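## Task

Lift the foam block out of the drawer that stands open, set it down on the desk, then push that drawer fully closed. No cabinet may be shifted much from where it was. The robot must not tip over or be left leaning, or the task fails. Anything that stays in place only because the robot is holding it at the end does not count.

## Robot and tools

Robot: a simulated Hello Robot Stretch 4, a single-arm mobile manipulator about 1.6 m tall. It has a three-wheel omni base (rim within 0.23 m of the base origin), a lift that slides up a mast, a telescoping arm that reaches straight out, a wrist with yaw, pitch and roll, and a two-finger gripper. Cameras: head_camera, head_left_camera, head_right_camera and wrist_camera. Loose objects may occasionally get nudged by something outside the robot's control.

Frames. Base frame: origin on the floor below the base centre, x ahead, y to the left, z up. hand_pose is reported in this frame and marks a point between the fingers, 0.015 m short of the tips; its printed value may be slightly wrong. With all wrist joints at 0 the hand axes line up with the base axes. Odometry frame is the base frame as it was when the scene began; base_odometry counts wheel rotation only, so slip looks like motion. Heading runs -3.142 to 3.142, left positive.

execute_actions(actions, cameras). actions is a list holding one action, or empty to just read state and images. One action may contain base, joints, or both, plus optional pace and contact_limits; alternatively it contains only end_of_arm. Motions in an action begin together and may finish at different times.
- base: exactly one key, each a relative move from where the base last reported itself, not a pose. translate_m: metres straight ahead (negative = backward), -2 to 2. strafe_m: metres sideways, left positive, -2 to 2. rotate_rad: turn in place, counter-clockwise positive, -3.2 to 3.2.
- joints: absolute targets by name. lift_m 0 to 1.2 m; arm_m 0 to 0.55 m extension; wrist_yaw_rad -1.134 to 4.276 (0 straight ahead, left positive, 3.14 stowed; beyond 3.4 the arm may block); wrist_pitch_rad -1.117 to 4.259 (0 level, 1.57 pointing down); wrist_roll_rad -1.117 to 4.259 (0 fingers level, positive turns clockwise viewed from behind); gripper_m 0 to 0.08 m finger gap. Success tolerances: ±0.004 for lift and arm, ±0.02 for yaw and roll, ±0.05 for pitch, ±0.002 for gripper. Targets past a range are clipped and the result mentions it; any other bad value or unknown key rejects the whole call.
- pace: "slow", "default", "fast", "max". Base top speeds 0.1/0.3/0.4/0.6 m/s and 1/2/3/4 rad/s; with lift above 0.2 these drop, down to 0.3 m/s and 1 rad/s at lift 1.2.
- contact_limits: only arm_m, 0 (gentlest) to 0.75 (firmest), default 0.5; the arm halts when pushing beyond it.
- end_of_arm: "enable_torque" revives wrist or gripper motors that shut off; they then hold position.
- cameras: list of names or "all"; omitted/null means all, [] means none. The pictures line gives image order.
A single action lasts at most 15 s. Joints or base omitted from an action may still be driving toward an earlier target without the status showing it. If a result reports a stop, later motion calls in the same reply are skipped.

wait(seconds): 0 to 10 s, commands nothing, returns state and images. zoom_image(camera, region): enlarges [x0, y0, x1, y1] pixels (max 504x504) of that camera's latest full image. read_manual(section): licence texts only. finished_scene(scene): ends the current scene by its number after the last command settles; irreversible, and reports success. Ending a reply without any tool call closes every remaining scene.

Readings. lidar_m: 12 distances in metres from base origin, 30-degree sectors, first straight ahead then counter-clockwise (4th left, 7th rear, 10th right); "-" means nothing seen or closer than 0.25 m. It covers roughly 0.15 m up to robot height, so tabletops appear, but glass, thin legs and much behind the robot may be missed. wrist_depth_mm: 7x7 grid of median depths, 100 to 2000 mm, from top left; robot parts appear. turned_by_wheels vs turned_by_imu differing by over ~0.1 rad suggests a collision or slip, and heading error is about their difference. base_tilt in degrees (forward and right positive) carries a fixed offset up to ~1.5. motor_effort: percent of max, positive toward larger joint values, bracket = peak in last action (noisy); for wheel_0, wheel_1, wheel_2 positive turns the base right. Effort at rest outside its normal band means pushing or carrying; a load in a level gripper pushes wrist_pitch effort away from 0.

Statuses. done; off_target (stopped short, may still push); contact_stop_at_<key> (blocked; that lift, arm or wheels go slack, a slack lift may sag, slack wheels may roll); limit_stop_at_<name>; limit_stop_at_tilt (leaning over 6 degrees, lift/arm/wheels slack and unresponsive until upright); limit_stop_at_own_body (near self-collision, lift and arm may go slack; move away from the body); time_out; torque_fault (wrist or gripper motor went limp, needs enable_torque). After a stop the old target is dropped. on_its_own lists uncommanded happenings; its held at value is the target, not the position.

Gripping: command a gap smaller than the object; the fingers stop just past first contact. While squeezing, the reading stays above the command and gripper effort leaves 0; off_target after closing means something is held, though a light or thin grip may still say done. Gripper effort staying beyond about 50 faults the motor and may drop the object.

Cautions. At scene start, lift_m 0.4 with wrist_yaw_rad 0 unfolds the wrist. Avoid tipping: no turning or driving with over 1 kg held and arm beyond 0.2, especially at fast paces; steady pushes or pulls with a high gripper or firm contact limit also risk it. Pressing the gripper into things via base or arm motion can fault the wrist; a level gripper loaded above about 2.7 kg does too. Tilted-up wrist (pitch below -0.2) combined with roll below -0.4 or above 4 can trigger self-collision stops. A tilt reading offset from the start may mean a wheel is on something. Avoid dropping, slipping, slamming or hitting things hard, and do not shove cabinets. The robot keeps holding its last command while you think, and the simulation advances meanwhile.

Each tool is called after "Call:" by a JSON object that holds its "method" and its "body".

## Session

Call:
{"method": "execute_actions", "body": {"actions": []}}

Scene clock: 0.00 s.
base_odometry: x=+0.000 y=+0.000 heading=+0.000 (m, m, rad; odometry frame)
turned_by_wheels: +0.000 (rad since the last result)
turned_by_imu: +0.000 (rad since the last result)
base_tilt: forward=-0.5 right=-0.1 (deg)
lidar_m: 2.19 1.75 1.25 1.37 1.88 1.85 2.05 2.01 1.12 1.14 2.14 2.25
base_status: not commanded
joint_positions: lift_m=+0.181 arm_m=+0.001 wrist_yaw_rad=+3.111 wrist_pitch_rad=+0.006 wrist_roll_rad=+0.010 gripper_m=+0.040
joint_status: not commanded
motor_effort: lift_m=+20 arm_m=-1 wrist_yaw_rad=+0 wrist_pitch_rad=-9 wrist_roll_rad=+0 gripper_m=-4 wheel_0=-1 wheel_1=+0 wheel_2=+0 (%)
hand_pose: x=-0.0375 y=+0.0939 z=+0.3574 quat_wxyz=(+0.015, -0.003, +0.005, +1.000) (m; base frame)
wrist_depth_mm: - 137 - - - 1756 1618 / - 128 - - 1983 1808 1576 / - 137 228 - - 1808 1618 / 120 137 - - - 1808 1576 / 1921 - - - - 1808 1618 / 1397 1430 1430 1430 1397 1397 1366 / 976 - 127 946 111 976 960
pictures: head_camera, head_left_camera, head_right_camera, wrist_camera
Images, in order (width x height): head_camera 420x560, head_left_camera 420x672, head_right_camera 420x672, wrist_camera 616x392.

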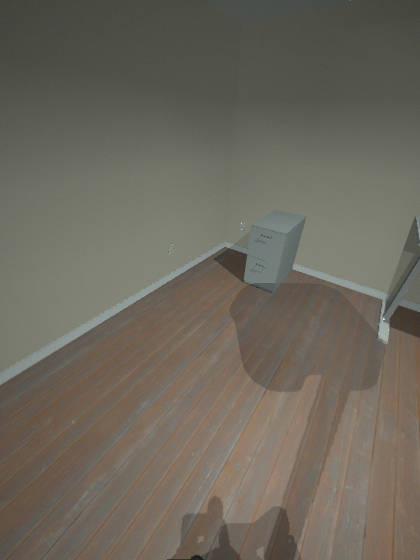

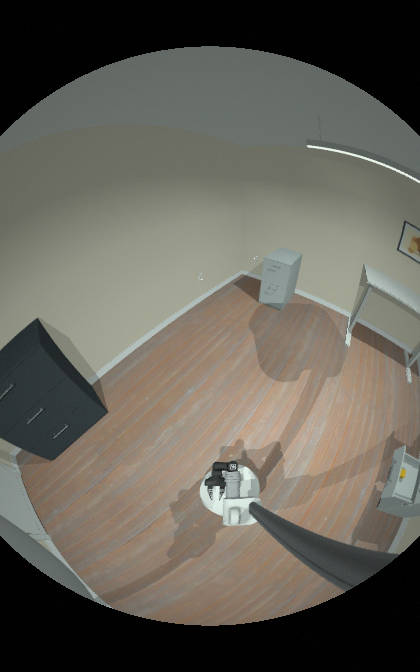

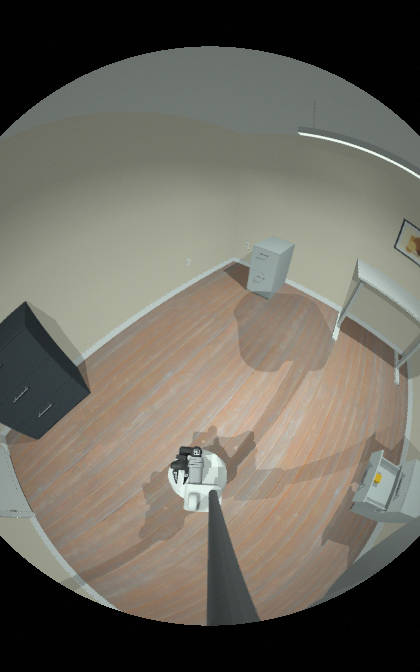

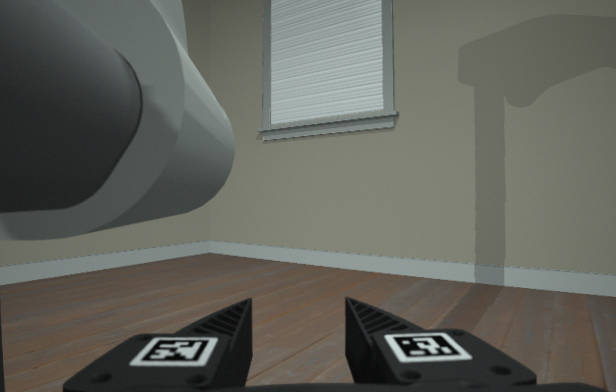

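Call:
{"method": "execute_actions", "body": {"actions": [{"base":{"rotate_rad":-2.15},"joints":{"lift_m":0.8,"wrist_yaw_rad":0,"gripper_m":0.08},"pace":"fast"}]}}

Scene clock: 3.20 s.
base_odometry: x=+0.000 y=+0.000 heading=-2.150 (m, m, rad; odometry frame)
turned_by_wheels: -2.150 (rad since the last result)
turned_by_imu: -2.155 (rad since the last result)
base_tilt: forward=-0.5 right=-0.2 (deg)
lidar_m: 1.20 1.11 2.15 2.16 2.30 1.80 1.24 1.33 1.87 1.81 1.94 2.02
base_status: done
joint_positions: lift_m=+0.800 arm_m=+0.001 wrist_yaw_rad=+0.000 wrist_pitch_rad=+0.006 wrist_roll_rad=+0.010 gripper_m=+0.080
joint_status: all done
motor_effort: lift_m=+24(26) arm_m=-1(1) wrist_yaw_rad=-2(8) wrist_pitch_rad=-9(10) wrist_roll_rad=+1(1) gripper_m=-3(1) wheel_0=-1(7) wheel_1=-2(8) wheel_2=-2(6) (%)
hand_pose: x=+0.3851 y=-0.0873 z=+0.9765 quat_wxyz=(+1.000, +0.005, +0.003, +0.000) (m; base frame)
wrist_depth_mm: 1863 1808 1863 1808 1808 1756 1756 / 1863 1863 1863 1808 1756 1808 1756 / 1863 1808 1863 1808 1808 1808 1756 / 1808 1863 1808 1808 1808 1756 1756 / 1863 1808 1808 1808 1808 1808 1756 / 1863 1281 1618 1808 1808 1756 1756 / - 104 1618 1808 158 102 -
pictures: head_camera, head_left_camera, head_right_camera, wrist_camera
Images, in order (width x height): head_camera 420x560, head_left_camera 420x672, head_right_camera 420x672, wrist_camera 616x392.

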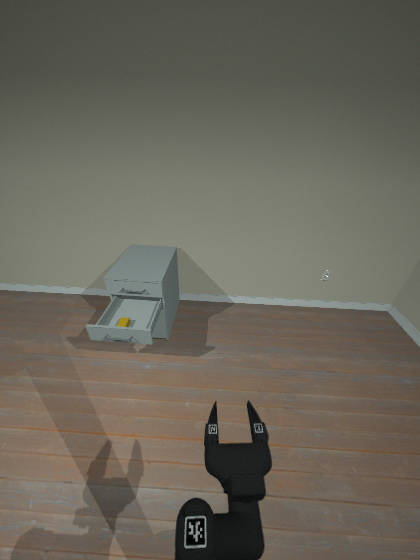

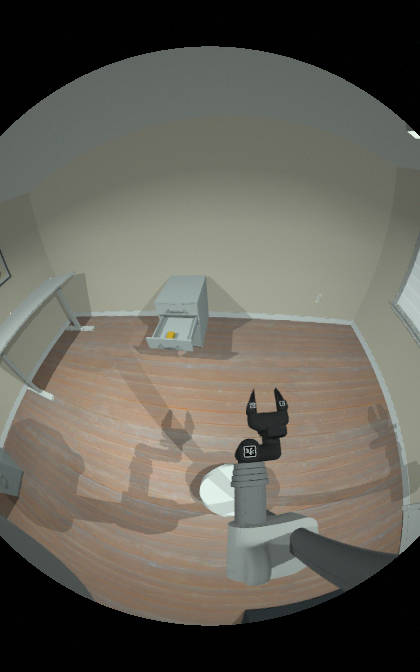

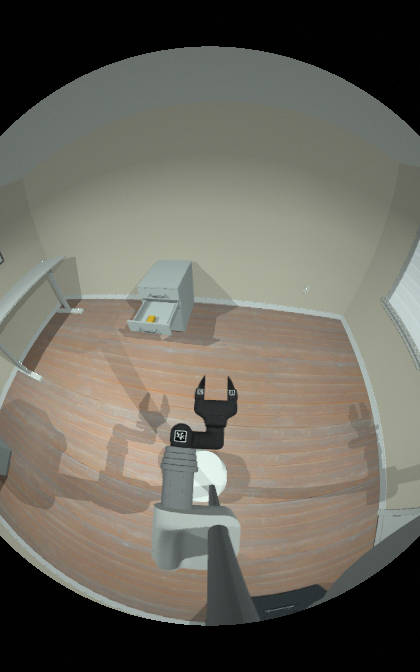

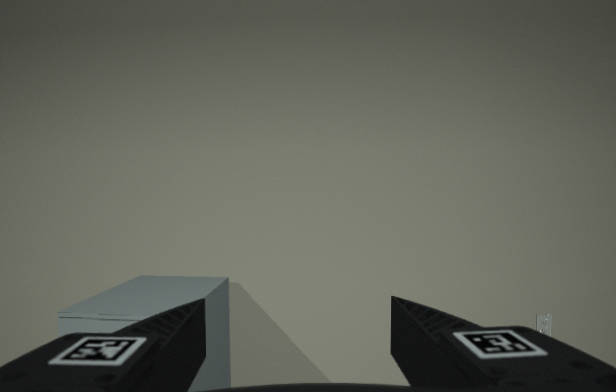

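Call:
{"method": "execute_actions", "body": {"actions": [{"base":{"rotate_rad":-0.06},"joints":{"lift_m":0.6,"wrist_pitch_rad":1.57},"pace":"fast"}], "cameras": []}}

Call:
{"method": "execute_actions", "body": {"actions": [{"base":{"strafe_m":0.73},"joints":{"arm_m":0.43},"pace":"max"}], "cameras": ["head_camera"]}}

Call:
{"method": "execute_actions", "body": {"actions": [{"base":{"translate_m":0.55},"pace":"max"}], "cameras": ["head_camera","wrist_camera"]}}

Scene clock: 5.17 s.
base_odometry: x=+0.000 y=+0.000 heading=-2.210 (m, m, rad; odometry frame)
turned_by_wheels: -0.060 (rad since the last result)
turned_by_imu: -0.061 (rad since the last result)
base_tilt: forward=-0.5 right=-0.2 (deg)
lidar_m: 1.41 1.10 2.19 2.13 2.29 1.84 1.29 1.30 1.92 1.83 1.92 2.04
base_status: done
joint_positions: lift_m=+0.600 arm_m=+0.001 wrist_yaw_rad=+0.000 wrist_pitch_rad=+1.570 wrist_roll_rad=+0.010 gripper_m=+0.080
joint_status: all done
motor_effort: lift_m=+15(22) arm_m=-1(1) wrist_yaw_rad=-1(1) wrist_pitch_rad=-2(7) wrist_roll_rad=+1(1) gripper_m=+0(1) wheel_0=+0(4) wheel_1=-1(3) wheel_2=-1(7) (%)
hand_pose: x=+0.1726 y=-0.0874 z=+0.5659 quat_wxyz=(+0.707, +0.003, +0.707, -0.003) (m; base frame)
wrist_depth_mm: 699 707 715 723 732 732 741 / 707 715 715 723 732 732 741 / 699 707 715 715 723 732 732 / 699 707 707 723 723 732 741 / 707 707 500 504 732 732 741 / 699 496 500 500 530 732 741 / - 104 500 504 158 102 -
pictures: none
No camera images: the call's "cameras" was empty. Leave "cameras" out to get every camera's image.

Scene clock: 8.10 s.
base_odometry: x=+0.586 y=-0.436 heading=-2.210 (m, m, rad; odometry frame)
turned_by_wheels: +0.000 (rad since the last result)
turned_by_imu: -0.003 (rad since the last result)
base_tilt: forward=-0.5 right=-0.1 (deg)
lidar_m: 1.05 1.90 1.45 1.44 1.58 1.79 1.73 1.58 1.78 2.56 2.67 1.10
base_status: done
joint_positions: lift_m=+0.600 arm_m=+0.429 wrist_yaw_rad=+0.000 wrist_pitch_rad=+1.570 wrist_roll_rad=+0.010 gripper_m=+0.080
joint_status: all done
motor_effort: lift_m=+16(16) arm_m=+6(6) wrist_yaw_rad=-2(1) wrist_pitch_rad=-2(2) wrist_roll_rad=+0(1) gripper_m=+0(1) wheel_0=+0(13) wheel_1=+0(11) wheel_2=+0(3) (%)
hand_pose: x=+0.6000 y=-0.0874 z=+0.5658 quat_wxyz=(+0.707, +0.003, +0.707, -0.003) (m; base frame)
wrist_depth_mm: 699 707 707 715 723 723 741 / 699 707 715 715 723 732 732 / 699 707 707 715 723 732 741 / 699 707 715 723 723 732 741 / 707 707 715 715 732 732 741 / 699 707 715 715 723 723 741 / - 104 715 715 158 102 -
pictures: head_camera
Images, in order (width x height): head_camera 420x560.

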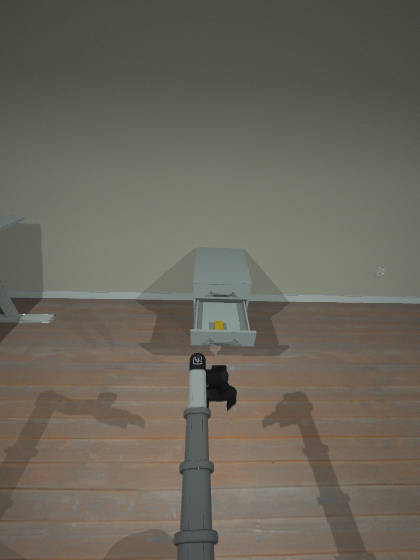

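Scene clock: 10.80 s.
base_odometry: x=+0.257 y=-0.877 heading=-2.210 (m, m, rad; odometry frame)
turned_by_wheels: +0.000 (rad since the last result)
turned_by_imu: -0.002 (rad since the last result)
base_tilt: forward=-0.5 right=-0.2 (deg)
lidar_m: 0.50 1.51 1.42 1.35 1.87 2.09 2.26 2.06 2.62 2.52 2.02 0.52
base_status: done
joint_positions: lift_m=+0.600 arm_m=+0.429 wrist_yaw_rad=+0.000 wrist_pitch_rad=+1.570 wrist_roll_rad=+0.010 gripper_m=+0.080
joint_status: not commanded
motor_effort: lift_m=+16(16) arm_m=+6(6) wrist_yaw_rad=-1(1) wrist_pitch_rad=-1(3) wrist_roll_rad=+1(1) gripper_m=-1(0) wheel_0=+0(5) wheel_1=+0(8) wheel_2=+1(13) (%)
hand_pose: x=+0.6000 y=-0.0874 z=+0.5658 quat_wxyz=(+0.707, +0.003, +0.707, -0.003) (m; base frame)
wrist_depth_mm: 699 699 319 320 324 325 329 / 699 699 319 320 325 327 329 / 699 707 320 320 324 327 330 / 699 707 319 322 279 329 329 / 699 699 319 322 324 329 329 / 699 301 319 322 314 327 330 / - 104 214 234 158 102 -
pictures: head_camera, wrist_camera
Images, in order (width x height): head_camera 420x560, wrist_camera 616x392.

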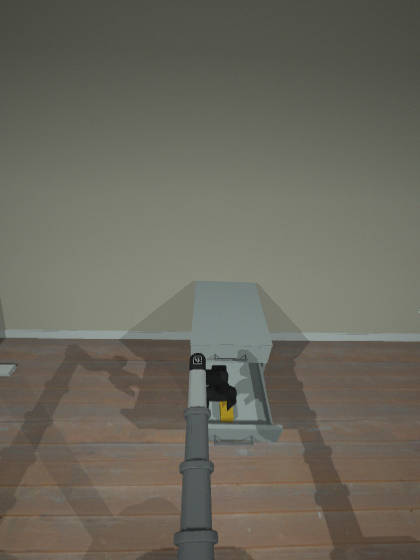

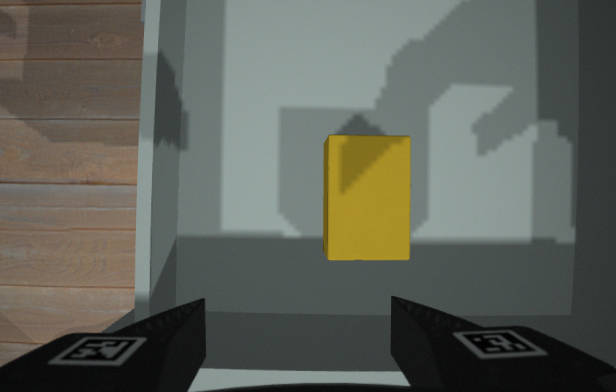

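Call:
{"method": "execute_actions", "body": {"actions": [{"base":{"strafe_m":-0.049},"joints":{"lift_m":0.51,"arm_m":0.485},"pace":"fast"}], "cameras": ["wrist_camera"]}}

Scene clock: 12.13 s.
base_odometry: x=+0.218 y=-0.848 heading=-2.210 (m, m, rad; odometry frame)
turned_by_wheels: +0.000 (rad since the last result)
turned_by_imu: +0.000 (rad since the last result)
base_tilt: forward=-0.5 right=-0.1 (deg)
lidar_m: 0.48 1.49 1.49 1.42 1.90 2.16 2.26 2.02 2.60 2.50 2.02 0.52
base_status: done
joint_positions: lift_m=+0.510 arm_m=+0.484 wrist_yaw_rad=+0.000 wrist_pitch_rad=+1.570 wrist_roll_rad=+0.010 gripper_m=+0.080
joint_status: all done
motor_effort: lift_m=+15(16) arm_m=+6(8) wrist_yaw_rad=-1(0) wrist_pitch_rad=+1(1) wrist_roll_rad=+1(2) gripper_m=+0(2) wheel_0=+0(11) wheel_1=+0(12) wheel_2=+1(3) (%)
hand_pose: x=+0.6549 y=-0.0874 z=+0.4759 quat_wxyz=(+0.707, +0.003, +0.707, -0.003) (m; base frame)
wrist_depth_mm: 215 227 229 230 233 235 236 / 213 227 229 231 233 235 236 / 216 227 229 231 233 235 236 / 219 228 229 231 234 235 236 / 220 228 229 186 233 236 236 / 220 227 229 186 233 236 237 / - 104 186 186 158 102 -
pictures: wrist_camera
Images, in order (width x height): wrist_camera 616x392.

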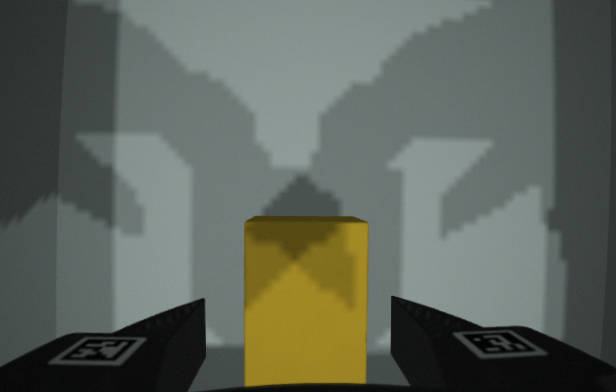

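Call:
{"method": "execute_actions", "body": {"actions": [{"base":{"strafe_m":-0.004},"joints":{"lift_m":0.457}}], "cameras": ["wrist_camera"]}}

Call:
{"method": "execute_actions", "body": {"actions": [{"joints":{"gripper_m":0.04}}], "cameras": ["wrist_camera"]}}

Scene clock: 13.50 s.
base_odometry: x=+0.215 y=-0.846 heading=-2.210 (m, m, rad; odometry frame)
turned_by_wheels: +0.000 (rad since the last result)
turned_by_imu: +0.000 (rad since the last result)
base_tilt: forward=-0.5 right=-0.1 (deg)
lidar_m: 0.50 1.50 1.48 1.41 1.91 2.15 2.27 2.03 2.61 2.47 2.02 0.52
base_status: done
joint_positions: lift_m=+0.457 arm_m=+0.484 wrist_yaw_rad=+0.000 wrist_pitch_rad=+1.570 wrist_roll_rad=+0.010 gripper_m=+0.080
joint_status: all done
motor_effort: lift_m=+14(14) arm_m=+6(6) wrist_yaw_rad=-1(1) wrist_pitch_rad=-2(2) wrist_roll_rad=+0(1) gripper_m=+1(1) wheel_0=-1(5) wheel_1=-1(5) wheel_2=+1(0) (%)
hand_pose: x=+0.6549 y=-0.0874 z=+0.4230 quat_wxyz=(+0.707, +0.003, +0.707, -0.003) (m; base frame)
wrist_depth_mm: 173 175 176 178 179 180 182 / 173 175 176 178 179 181 182 / 173 175 176 178 179 181 182 / 174 175 177 178 180 181 182 / 174 175 141 133 180 181 182 / 174 175 132 133 137 181 182 / - 104 132 133 134 102 -
pictures: wrist_camera
Images, in order (width x height): wrist_camera 616x392.

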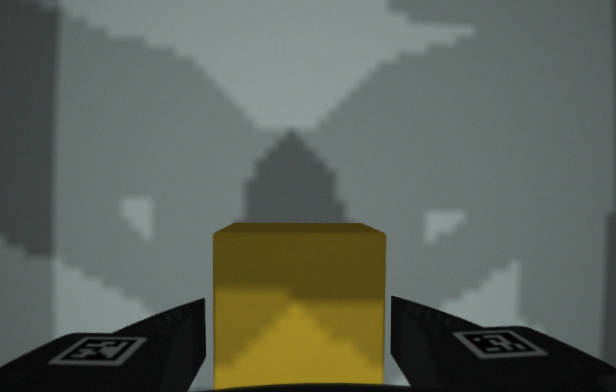

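Scene clock: 14.53 s.
base_odometry: x=+0.215 y=-0.846 heading=-2.210 (m, m, rad; odometry frame)
turned_by_wheels: +0.000 (rad since the last result)
turned_by_imu: +0.000 (rad since the last result)
base_tilt: forward=-0.5 right=-0.2 (deg)
lidar_m: 0.48 1.51 1.47 1.42 1.94 2.16 2.26 2.03 2.62 2.49 1.99 0.52
base_status: not commanded
joint_positions: lift_m=+0.457 arm_m=+0.484 wrist_yaw_rad=+0.000 wrist_pitch_rad=+1.570 wrist_roll_rad=+0.010 gripper_m=+0.057
joint_status: gripper_m off_target (ended at +0.057, target +0.040)
on_its_own: gripper_m is held at +0.052, not at your +0.040, by its contact guard: the fingers met something
motor_effort: lift_m=+14(14) arm_m=+6(6) wrist_yaw_rad=-1(1) wrist_pitch_rad=+1(3) wrist_roll_rad=+1(1) gripper_m=-42(41) wheel_0=+0(0) wheel_1=-1(1) wheel_2=+1(1) (%)
hand_pose: x=+0.6549 y=-0.0874 z=+0.4230 quat_wxyz=(+0.707, +0.003, +0.707, -0.003) (m; base frame)
wrist_depth_mm: 173 175 176 177 179 181 181 / 173 175 176 177 179 181 182 / 173 175 177 178 179 181 182 / 174 175 177 178 180 181 182 / 174 175 142 133 180 181 182 / 174 175 132 133 134 181 182 / 174 - 132 133 134 - -
pictures: wrist_camera
Images, in order (width x height): wrist_camera 616x392.

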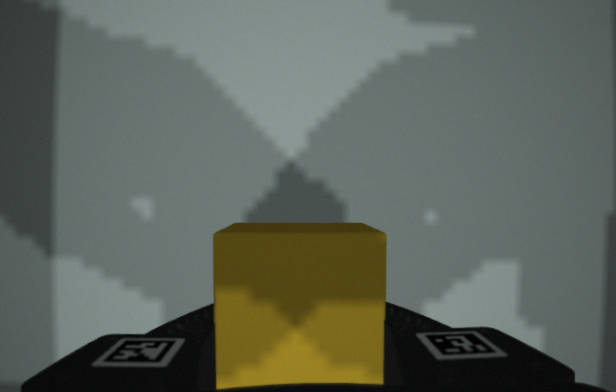

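Call:
{"method": "execute_actions", "body": {"actions": [{"joints":{"lift_m":0.64},"pace":"fast"}], "cameras": []}}

Call:
{"method": "execute_actions", "body": {"actions": [{"base":{"rotate_rad":1.57},"joints":{"lift_m":0.9}}], "cameras": ["head_camera","wrist_camera"]}}

Scene clock: 16.43 s.
base_odometry: x=+0.215 y=-0.846 heading=-2.210 (m, m, rad; odometry frame)
turned_by_wheels: +0.000 (rad since the last result)
turned_by_imu: +0.000 (rad since the last result)
base_tilt: forward=-0.5 right=-0.1 (deg)
lidar_m: 0.49 1.50 1.48 1.41 1.91 2.20 2.27 2.03 2.60 2.48 2.01 0.50
base_status: not commanded
joint_positions: lift_m=+0.640 arm_m=+0.484 wrist_yaw_rad=+0.000 wrist_pitch_rad=+1.570 wrist_roll_rad=+0.010 gripper_m=+0.057
joint_status: all done
on_its_own: gripper_m is held at +0.052, not at your +0.040, by its contact guard: the fingers met something
motor_effort: lift_m=+24(27) arm_m=+6(6) wrist_yaw_rad=-1(2) wrist_pitch_rad=-1(2) wrist_roll_rad=+2(2) gripper_m=-42(41) wheel_0=-1(0) wheel_1=-1(1) wheel_2=+1(1) (%)
hand_pose: x=+0.6549 y=-0.0874 z=+0.6051 quat_wxyz=(+0.707, +0.003, +0.707, -0.003) (m; base frame)
wrist_depth_mm: 741 355 357 362 364 366 778 / 732 355 359 362 364 366 778 / 741 353 357 362 364 368 778 / 741 345 359 362 364 366 778 / 741 349 142 133 364 366 778 / 741 349 132 133 134 366 778 / 741 - 132 133 134 - 778
pictures: none
No camera images: the call's "cameras" was empty. Leave "cameras" out to get every camera's image.

Scene clock: 18.57 s.
base_odometry: x=+0.215 y=-0.846 heading=-0.640 (m, m, rad; odometry frame)
turned_by_wheels: +1.570 (rad since the last result)
turned_by_imu: +1.573 (rad since the last result)
base_tilt: forward=-0.5 right=-0.2 (deg)
lidar_m: 1.38 1.90 2.37 2.28 2.08 2.64 2.54 2.02 0.50 0.49 1.51 1.45
base_status: done
joint_positions: lift_m=+0.900 arm_m=+0.484 wrist_yaw_rad=+0.000 wrist_pitch_rad=+1.570 wrist_roll_rad=+0.010 gripper_m=+0.057
joint_status: all done
on_its_own: gripper_m is held at +0.052, not at your +0.040, by its contact guard: the fingers met something
motor_effort: lift_m=+25(27) arm_m=+5(6) wrist_yaw_rad=-1(2) wrist_pitch_rad=-1(0) wrist_roll_rad=+1(2) gripper_m=-42(40) wheel_0=-1(9) wheel_1=-1(4) wheel_2=+1(10) (%)
hand_pose: x=+0.6553 y=-0.0874 z=+0.8651 quat_wxyz=(+0.707, +0.003, +0.707, -0.003) (m; base frame)
wrist_depth_mm: 991 1008 1008 1008 1025 1042 1042 / 991 1008 1025 1025 1042 1042 1060 / 991 1008 1008 1025 1025 1042 1042 / 991 991 1008 1025 1042 1042 1042 / 991 1025 142 133 1025 1025 1060 / 991 1008 132 133 134 1042 1042 / 1008 - 132 133 133 - 1060
pictures: head_camera, wrist_camera
Images, in order (width x height): head_camera 420x560, wrist_camera 616x392.

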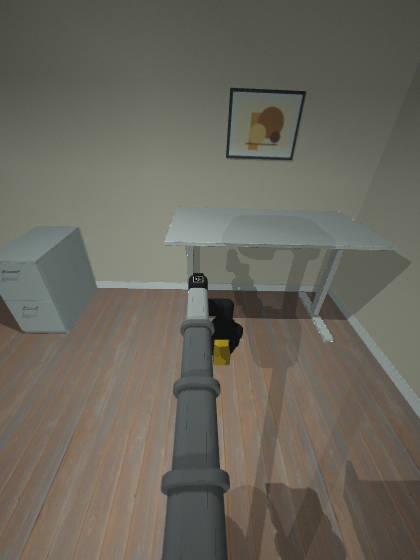

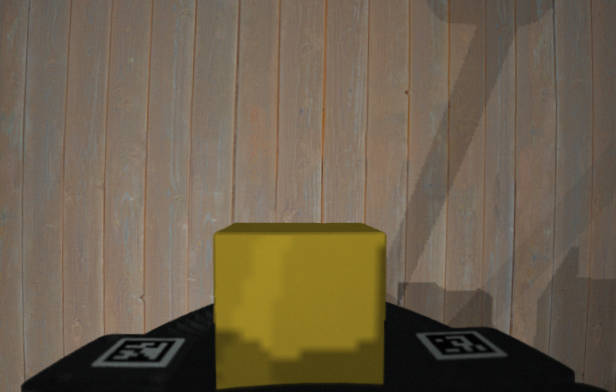

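Call:
{"method": "execute_actions", "body": {"actions": [{"base":{"translate_m":0.45},"joints":{"lift_m":1.15,"arm_m":0.54},"pace":"fast"}], "cameras": ["head_camera","wrist_camera"]}}

Scene clock: 21.50 s.
base_odometry: x=+0.576 y=-1.114 heading=-0.641 (m, m, rad; odometry frame)
turned_by_wheels: +0.000 (rad since the last result)
turned_by_imu: -0.002 (rad since the last result)
base_tilt: forward=-0.5 right=-0.2 (deg)
lidar_m: 0.92 1.63 1.59 2.28 2.28 2.59 3.03 0.73 0.63 1.44 1.33 0.96
base_status: done
joint_positions: lift_m=+1.150 arm_m=+0.539 wrist_yaw_rad=+0.000 wrist_pitch_rad=+1.570 wrist_roll_rad=+0.010 gripper_m=+0.057
joint_status: all done
on_its_own: gripper_m is held at +0.052, not at your +0.040, by its contact guard: the fingers met something
motor_effort: lift_m=+24(27) arm_m=+6(8) wrist_yaw_rad=-1(2) wrist_pitch_rad=-1(3) wrist_roll_rad=-1(1) gripper_m=-43(40) wheel_0=-1(4) wheel_1=-1(8) wheel_2=-1(6) (%)
hand_pose: x=+0.7100 y=-0.0874 z=+1.1151 quat_wxyz=(+0.707, +0.003, +0.707, -0.003) (m; base frame)
wrist_depth_mm: 1229 1281 1255 1281 1281 1281 1308 / 1255 1255 1255 1281 1281 1281 1308 / 1255 1255 1281 1281 1308 1308 1281 / 1255 1281 1255 1281 1281 1308 1308 / 1255 1255 142 133 1281 1308 1308 / 1255 1255 132 133 134 1308 1308 / 1255 - 132 133 134 - 1336
pictures: head_camera, wrist_camera
Images, in order (width x height): head_camera 420x560, wrist_camera 616x392.

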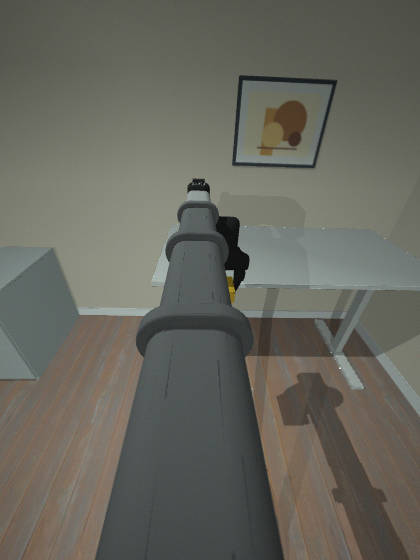

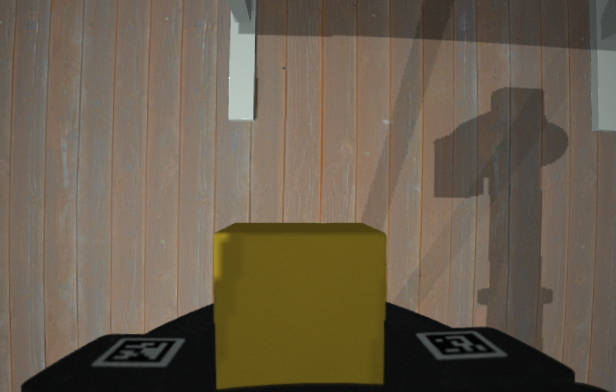

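Call:
{"method": "execute_actions", "body": {"actions": [{"base":{"translate_m":0.37},"joints":{"lift_m":1.1},"pace":"fast"}], "cameras": ["head_camera","wrist_camera"]}}

Scene clock: 24.37 s.
base_odometry: x=+0.872 y=-1.336 heading=-0.640 (m, m, rad; odometry frame)
turned_by_wheels: +0.000 (rad since the last result)
turned_by_imu: -0.001 (rad since the last result)
base_tilt: forward=-0.5 right=-0.1 (deg)
lidar_m: 0.53 0.63 1.34 2.27 2.40 2.59 3.41 0.89 1.06 1.45 0.83 0.59
base_status: done
joint_positions: lift_m=+1.100 arm_m=+0.539 wrist_yaw_rad=+0.000 wrist_pitch_rad=+1.570 wrist_roll_rad=+0.010 gripper_m=+0.057
joint_status: all done
on_its_own: gripper_m is held at +0.052, not at your +0.040, by its contact guard: the fingers met something
motor_effort: lift_m=+15(23) arm_m=+6(6) wrist_yaw_rad=-1(2) wrist_pitch_rad=-2(2) wrist_roll_rad=+2(2) gripper_m=-43(41) wheel_0=+1(5) wheel_1=+0(6) wheel_2=+2(7) (%)
hand_pose: x=+0.7100 y=-0.0874 z=+1.0659 quat_wxyz=(+0.707, +0.003, +0.707, -0.003) (m; base frame)
wrist_depth_mm: 255 257 258 260 264 266 267 / 255 257 259 260 264 266 267 / 255 257 260 262 264 267 268 / 255 257 259 262 264 266 268 / 255 257 142 133 264 267 268 / 255 258 132 133 134 267 268 / 255 - 132 133 134 - -
pictures: head_camera, wrist_camera
Images, in order (width x height): head_camera 420x560, wrist_camera 616x392.

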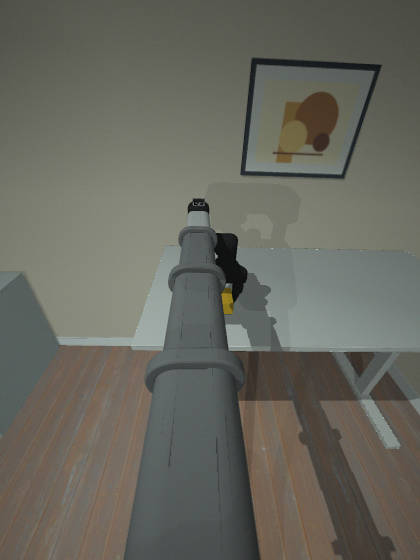

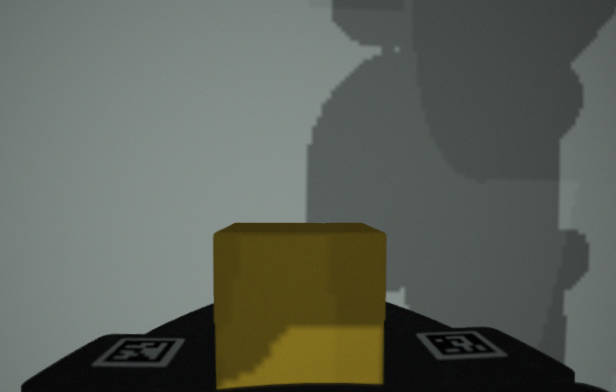

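Call:
{"method": "execute_actions", "body": {"actions": [{"joints":{"lift_m":1.018}}], "cameras": []}}

Call:
{"method": "execute_actions", "body": {"actions": [{"joints":{"gripper_m":0.08}}], "cameras": []}}

Call:
{"method": "execute_actions", "body": {"actions": [{"joints":{"lift_m":1.07},"pace":"fast"}], "cameras": ["wrist_camera"]}}

Scene clock: 26.03 s.
base_odometry: x=+0.872 y=-1.336 heading=-0.640 (m, m, rad; odometry frame)
turned_by_wheels: +0.000 (rad since the last result)
turned_by_imu: +0.000 (rad since the last result)
base_tilt: forward=-0.5 right=-0.2 (deg)
lidar_m: 0.55 0.62 1.33 2.25 2.39 2.57 3.42 0.90 1.05 1.43 0.80 0.60
base_status: not commanded
joint_positions: lift_m=+1.018 arm_m=+0.539 wrist_yaw_rad=+0.000 wrist_pitch_rad=+1.570 wrist_roll_rad=+0.010 gripper_m=+0.057
joint_status: all done
on_its_own: gripper_m is held at +0.052, not at your +0.040, by its contact guard: the fingers met something
motor_effort: lift_m=+15(15) arm_m=+6(6) wrist_yaw_rad=-1(0) wrist_pitch_rad=-2(2) wrist_roll_rad=+1(2) gripper_m=-40(41) wheel_0=+0(1) wheel_1=+0(0) wheel_2=+1(1) (%)
hand_pose: x=+0.7100 y=-0.0874 z=+0.9839 quat_wxyz=(+0.707, +0.003, +0.707, -0.003) (m; base frame)
wrist_depth_mm: 175 176 178 179 181 182 183 / 175 176 178 179 181 182 184 / 175 177 178 179 181 182 183 / 175 176 178 179 181 182 183 / 175 177 142 133 181 183 184 / 175 177 132 133 134 183 184 / 175 - 132 133 134 - -
pictures: none
No camera images: the call's "cameras" was empty. Leave "cameras" out to get every camera's image.

Scene clock: 27.00 s.
base_odometry: x=+0.872 y=-1.336 heading=-0.640 (m, m, rad; odometry frame)
turned_by_wheels: +0.000 (rad since the last result)
turned_by_imu: +0.000 (rad since the last result)
base_tilt: forward=-0.5 right=-0.2 (deg)
lidar_m: 0.53 0.61 1.32 2.25 2.40 2.58 3.42 0.89 1.07 1.43 0.81 0.61
base_status: not commanded
joint_positions: lift_m=+1.018 arm_m=+0.539 wrist_yaw_rad=+0.000 wrist_pitch_rad=+1.570 wrist_roll_rad=+0.010 gripper_m=+0.080
joint_status: all done
motor_effort: lift_m=+15(15) arm_m=+6(6) wrist_yaw_rad=-2(1) wrist_pitch_rad=-1(3) wrist_roll_rad=+1(1) gripper_m=+0(40) wheel_0=+0(0) wheel_1=+0(0) wheel_2=+1(2) (%)
hand_pose: x=+0.7100 y=-0.0874 z=+0.9839 quat_wxyz=(+0.707, +0.003, +0.707, -0.003) (m; base frame)
wrist_depth_mm: 175 176 177 179 181 182 183 / 175 176 178 179 181 183 183 / 175 177 178 179 181 182 184 / 175 177 178 180 181 183 183 / 175 177 140 135 181 183 184 / 176 177 134 135 151 183 184 / - 104 134 135 136 102 -
pictures: none
No camera images: the call's "cameras" was empty. Leave "cameras" out to get every camera's image.

Scene clock: 27.93 s.
base_odometry: x=+0.872 y=-1.336 heading=-0.640 (m, m, rad; odometry frame)
turned_by_wheels: +0.000 (rad since the last result)
turned_by_imu: +0.000 (rad since the last result)
base_tilt: forward=-0.5 right=-0.1 (deg)
lidar_m: 0.56 0.63 1.34 2.25 2.40 2.60 3.40 0.88 1.07 1.45 0.81 0.60
base_status: not commanded
joint_positions: lift_m=+1.070 arm_m=+0.539 wrist_yaw_rad=+0.000 wrist_pitch_rad=+1.570 wrist_roll_rad=+0.010 gripper_m=+0.080
joint_status: all done
motor_effort: lift_m=+24(26) arm_m=+6(6) wrist_yaw_rad=-1(1) wrist_pitch_rad=-2(2) wrist_roll_rad=+3(0) gripper_m=+1(1) wheel_0=+1(1) wheel_1=+0(0) wheel_2=+1(1) (%)
hand_pose: x=+0.7100 y=-0.0874 z=+1.0352 quat_wxyz=(+0.707, +0.003, +0.707, -0.003) (m; base frame)
wrist_depth_mm: 225 227 229 231 232 235 236 / 225 227 229 230 233 236 236 / 225 228 229 231 233 235 236 / 225 227 229 231 233 236 237 / 226 228 229 186 234 235 237 / 226 227 229 186 233 235 237 / - 104 186 186 158 102 -
pictures: wrist_camera
Images, in order (width x height): wrist_camera 616x392.

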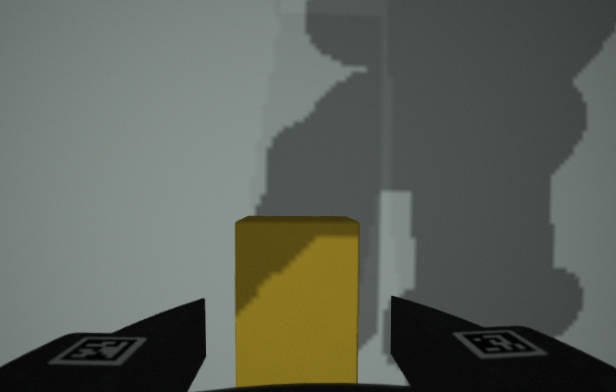

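Call:
{"method": "execute_actions", "body": {"actions": [{"base":{"translate_m":-0.82},"joints":{"arm_m":0.005,"wrist_pitch_rad":0,"gripper_m":0.0},"pace":"max"}], "cameras": []}}

Call:
{"method": "execute_actions", "body": {"actions": [{"base":{"rotate_rad":-1.57},"joints":{"lift_m":0.303},"pace":"max"}], "cameras": ["head_camera","wrist_camera"]}}

Scene clock: 32.30 s.
base_odometry: x=+0.215 y=-0.846 heading=-0.640 (m, m, rad; odometry frame)
turned_by_wheels: +0.000 (rad since the last result)
turned_by_imu: +0.001 (rad since the last result)
base_tilt: forward=-0.5 right=-0.2 (deg)
lidar_m: 1.36 1.88 2.36 2.28 2.03 2.66 2.52 2.00 0.48 0.49 1.51 1.43
base_status: done
joint_positions: lift_m=+1.070 arm_m=+0.006 wrist_yaw_rad=+0.000 wrist_pitch_rad=+0.003 wrist_roll_rad=+0.010 gripper_m=+0.000
joint_status: all done
motor_effort: lift_m=+24(24) arm_m=-6(6) wrist_yaw_rad=+0(2) wrist_pitch_rad=-11(17) wrist_roll_rad=+0(0) gripper_m=-3(1) wheel_0=-1(3) wheel_1=+0(5) wheel_2=+0(12) (%)
hand_pose: x=+0.3897 y=-0.0875 z=+1.2472 quat_wxyz=(+1.000, +0.005, +0.001, +0.000) (m; base frame)
wrist_depth_mm: 1983 1983 1983 1983 1983 - - / 1983 - - 1983 - - - / 1983 - - 1983 1983 - - / 1983 1983 1983 1983 - - 1983 / - 1983 1983 - 1983 - 1983 / 1983 1983 1499 154 1430 1430 1430 / 1921 - - - - - 1921
pictures: none
No camera images: the call's "cameras" was empty. Leave "cameras" out to get every camera's image.

Scene clock: 34.70 s.
base_odometry: x=+0.215 y=-0.846 heading=-2.211 (m, m, rad; odometry frame)
turned_by_wheels: -1.570 (rad since the last result)
turned_by_imu: -1.574 (rad since the last result)
base_tilt: forward=-0.5 right=-0.2 (deg)
lidar_m: 0.50 1.49 1.45 1.42 1.94 2.17 2.28 2.03 2.60 2.50 2.03 0.51
base_status: done
joint_positions: lift_m=+0.303 arm_m=+0.006 wrist_yaw_rad=+0.000 wrist_pitch_rad=+0.003 wrist_roll_rad=+0.010 gripper_m=+0.000
joint_status: all done
motor_effort: lift_m=+16(22) arm_m=-7(6) wrist_yaw_rad=-1(0) wrist_pitch_rad=-10(10) wrist_roll_rad=-2(2) gripper_m=-4(4) wheel_0=-1(5) wheel_1=-1(5) wheel_2=+0(5) (%)
hand_pose: x=+0.3897 y=-0.0874 z=+0.4809 quat_wxyz=(+1.000, +0.005, +0.001, +0.000) (m; base frame)
wrist_depth_mm: 1229 1229 1255 1255 1255 1255 1281 / 1229 1229 1255 1255 1255 1255 1255 / 1229 1229 634 627 627 1255 1255 / 1229 1255 627 627 634 1255 1281 / 1229 298 298 301 300 300 300 / 1229 300 298 154 300 300 300 / 1182 300 - - - 300 301
pictures: head_camera, wrist_camera
Images, in order (width x height): head_camera 420x560, wrist_camera 616x392.

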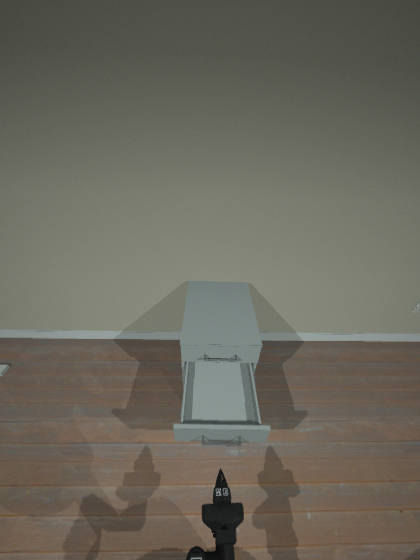

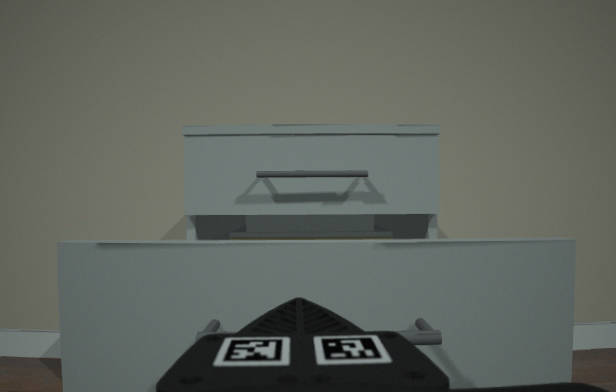

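Call:
{"method": "execute_actions", "body": {"actions": [{"joints":{"arm_m":0.13},"pace":"fast"}], "cameras": []}}

Call:
{"method": "execute_actions", "body": {"actions": [{"joints":{"arm_m":0.457},"pace":"slow","contact_limits":{"arm_m":0.25}}], "cameras": ["head_camera","wrist_camera"]}}

Scene clock: 36.33 s.
base_odometry: x=+0.215 y=-0.846 heading=-2.210 (m, m, rad; odometry frame)
turned_by_wheels: +0.000 (rad since the last result)
turned_by_imu: +0.000 (rad since the last result)
base_tilt: forward=-0.5 right=-0.1 (deg)
lidar_m: 0.52 1.52 1.48 1.41 1.92 2.15 2.28 2.01 2.64 2.48 2.03 0.55
base_status: not commanded
joint_positions: lift_m=+0.303 arm_m=+0.129 wrist_yaw_rad=+0.000 wrist_pitch_rad=+0.003 wrist_roll_rad=+0.010 gripper_m=+0.000
joint_status: all done
motor_effort: lift_m=+16(16) arm_m=+6(9) wrist_yaw_rad=-1(0) wrist_pitch_rad=-10(12) wrist_roll_rad=+1(1) gripper_m=-2(4) wheel_0=+0(0) wheel_1=-1(1) wheel_2=+0(1) (%)
hand_pose: x=+0.5124 y=-0.0874 z=+0.4809 quat_wxyz=(+1.000, +0.005, +0.001, +0.000) (m; base frame)
wrist_depth_mm: 1098 1118 1098 1118 1118 1138 1138 / 1098 1118 1118 1118 1138 1138 1138 / 1118 1098 508 504 504 1138 1138 / 1118 1098 504 508 508 1160 1138 / 1098 1118 676 676 676 1138 1138 / 176 176 176 154 176 176 177 / 176 176 - - - 177 177
pictures: none
No camera images: the call's "cameras" was empty. Leave "cameras" out to get every camera's image.

Scene clock: 40.90 s.
base_odometry: x=+0.215 y=-0.846 heading=-2.211 (m, m, rad; odometry frame)
turned_by_wheels: +0.000 (rad since the last result)
turned_by_imu: -0.001 (rad since the last result)
base_tilt: forward=-0.5 right=-0.1 (deg)
lidar_m: 0.80 1.52 1.47 1.43 1.94 2.17 2.27 2.02 2.60 2.49 2.00 0.85
base_status: not commanded
joint_positions: lift_m=+0.303 arm_m=+0.456 wrist_yaw_rad=+0.000 wrist_pitch_rad=+0.003 wrist_roll_rad=+0.010 gripper_m=+0.000
joint_status: all done
motor_effort: lift_m=+16(16) arm_m=+7(8) wrist_yaw_rad=+0(7) wrist_pitch_rad=-10(11) wrist_roll_rad=+1(0) gripper_m=-3(6) wheel_0=-1(0) wheel_1=-1(1) wheel_2=+0(1) (%)
contact_limits: arm_m 0.25
hand_pose: x=+0.8394 y=-0.0875 z=+0.4810 quat_wxyz=(+1.000, +0.005, +0.001, +0.000) (m; base frame)
wrist_depth_mm: 176 176 176 176 176 176 176 / 176 176 176 176 176 176 176 / 176 176 176 177 177 177 177 / 177 177 177 177 177 177 177 / 177 177 177 177 177 177 177 / 177 177 177 154 177 177 178 / 177 177 - - - 178 178
pictures: head_camera, wrist_camera
Images, in order (width x height): head_camera 420x560, wrist_camera 616x392.

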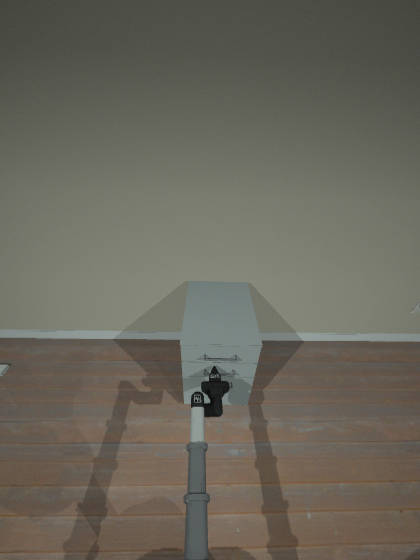

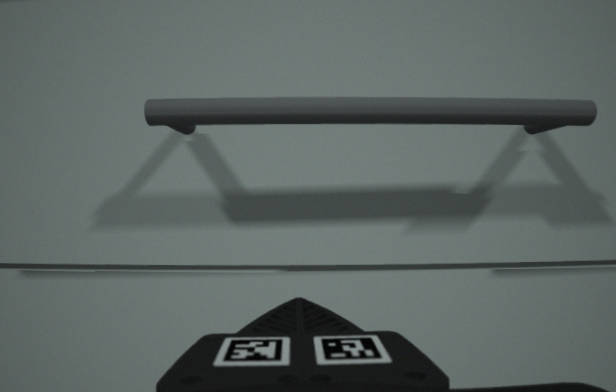

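Call:
{"method": "finished_scene", "body": {"scene": 2}}

The scene is finished: the task was done.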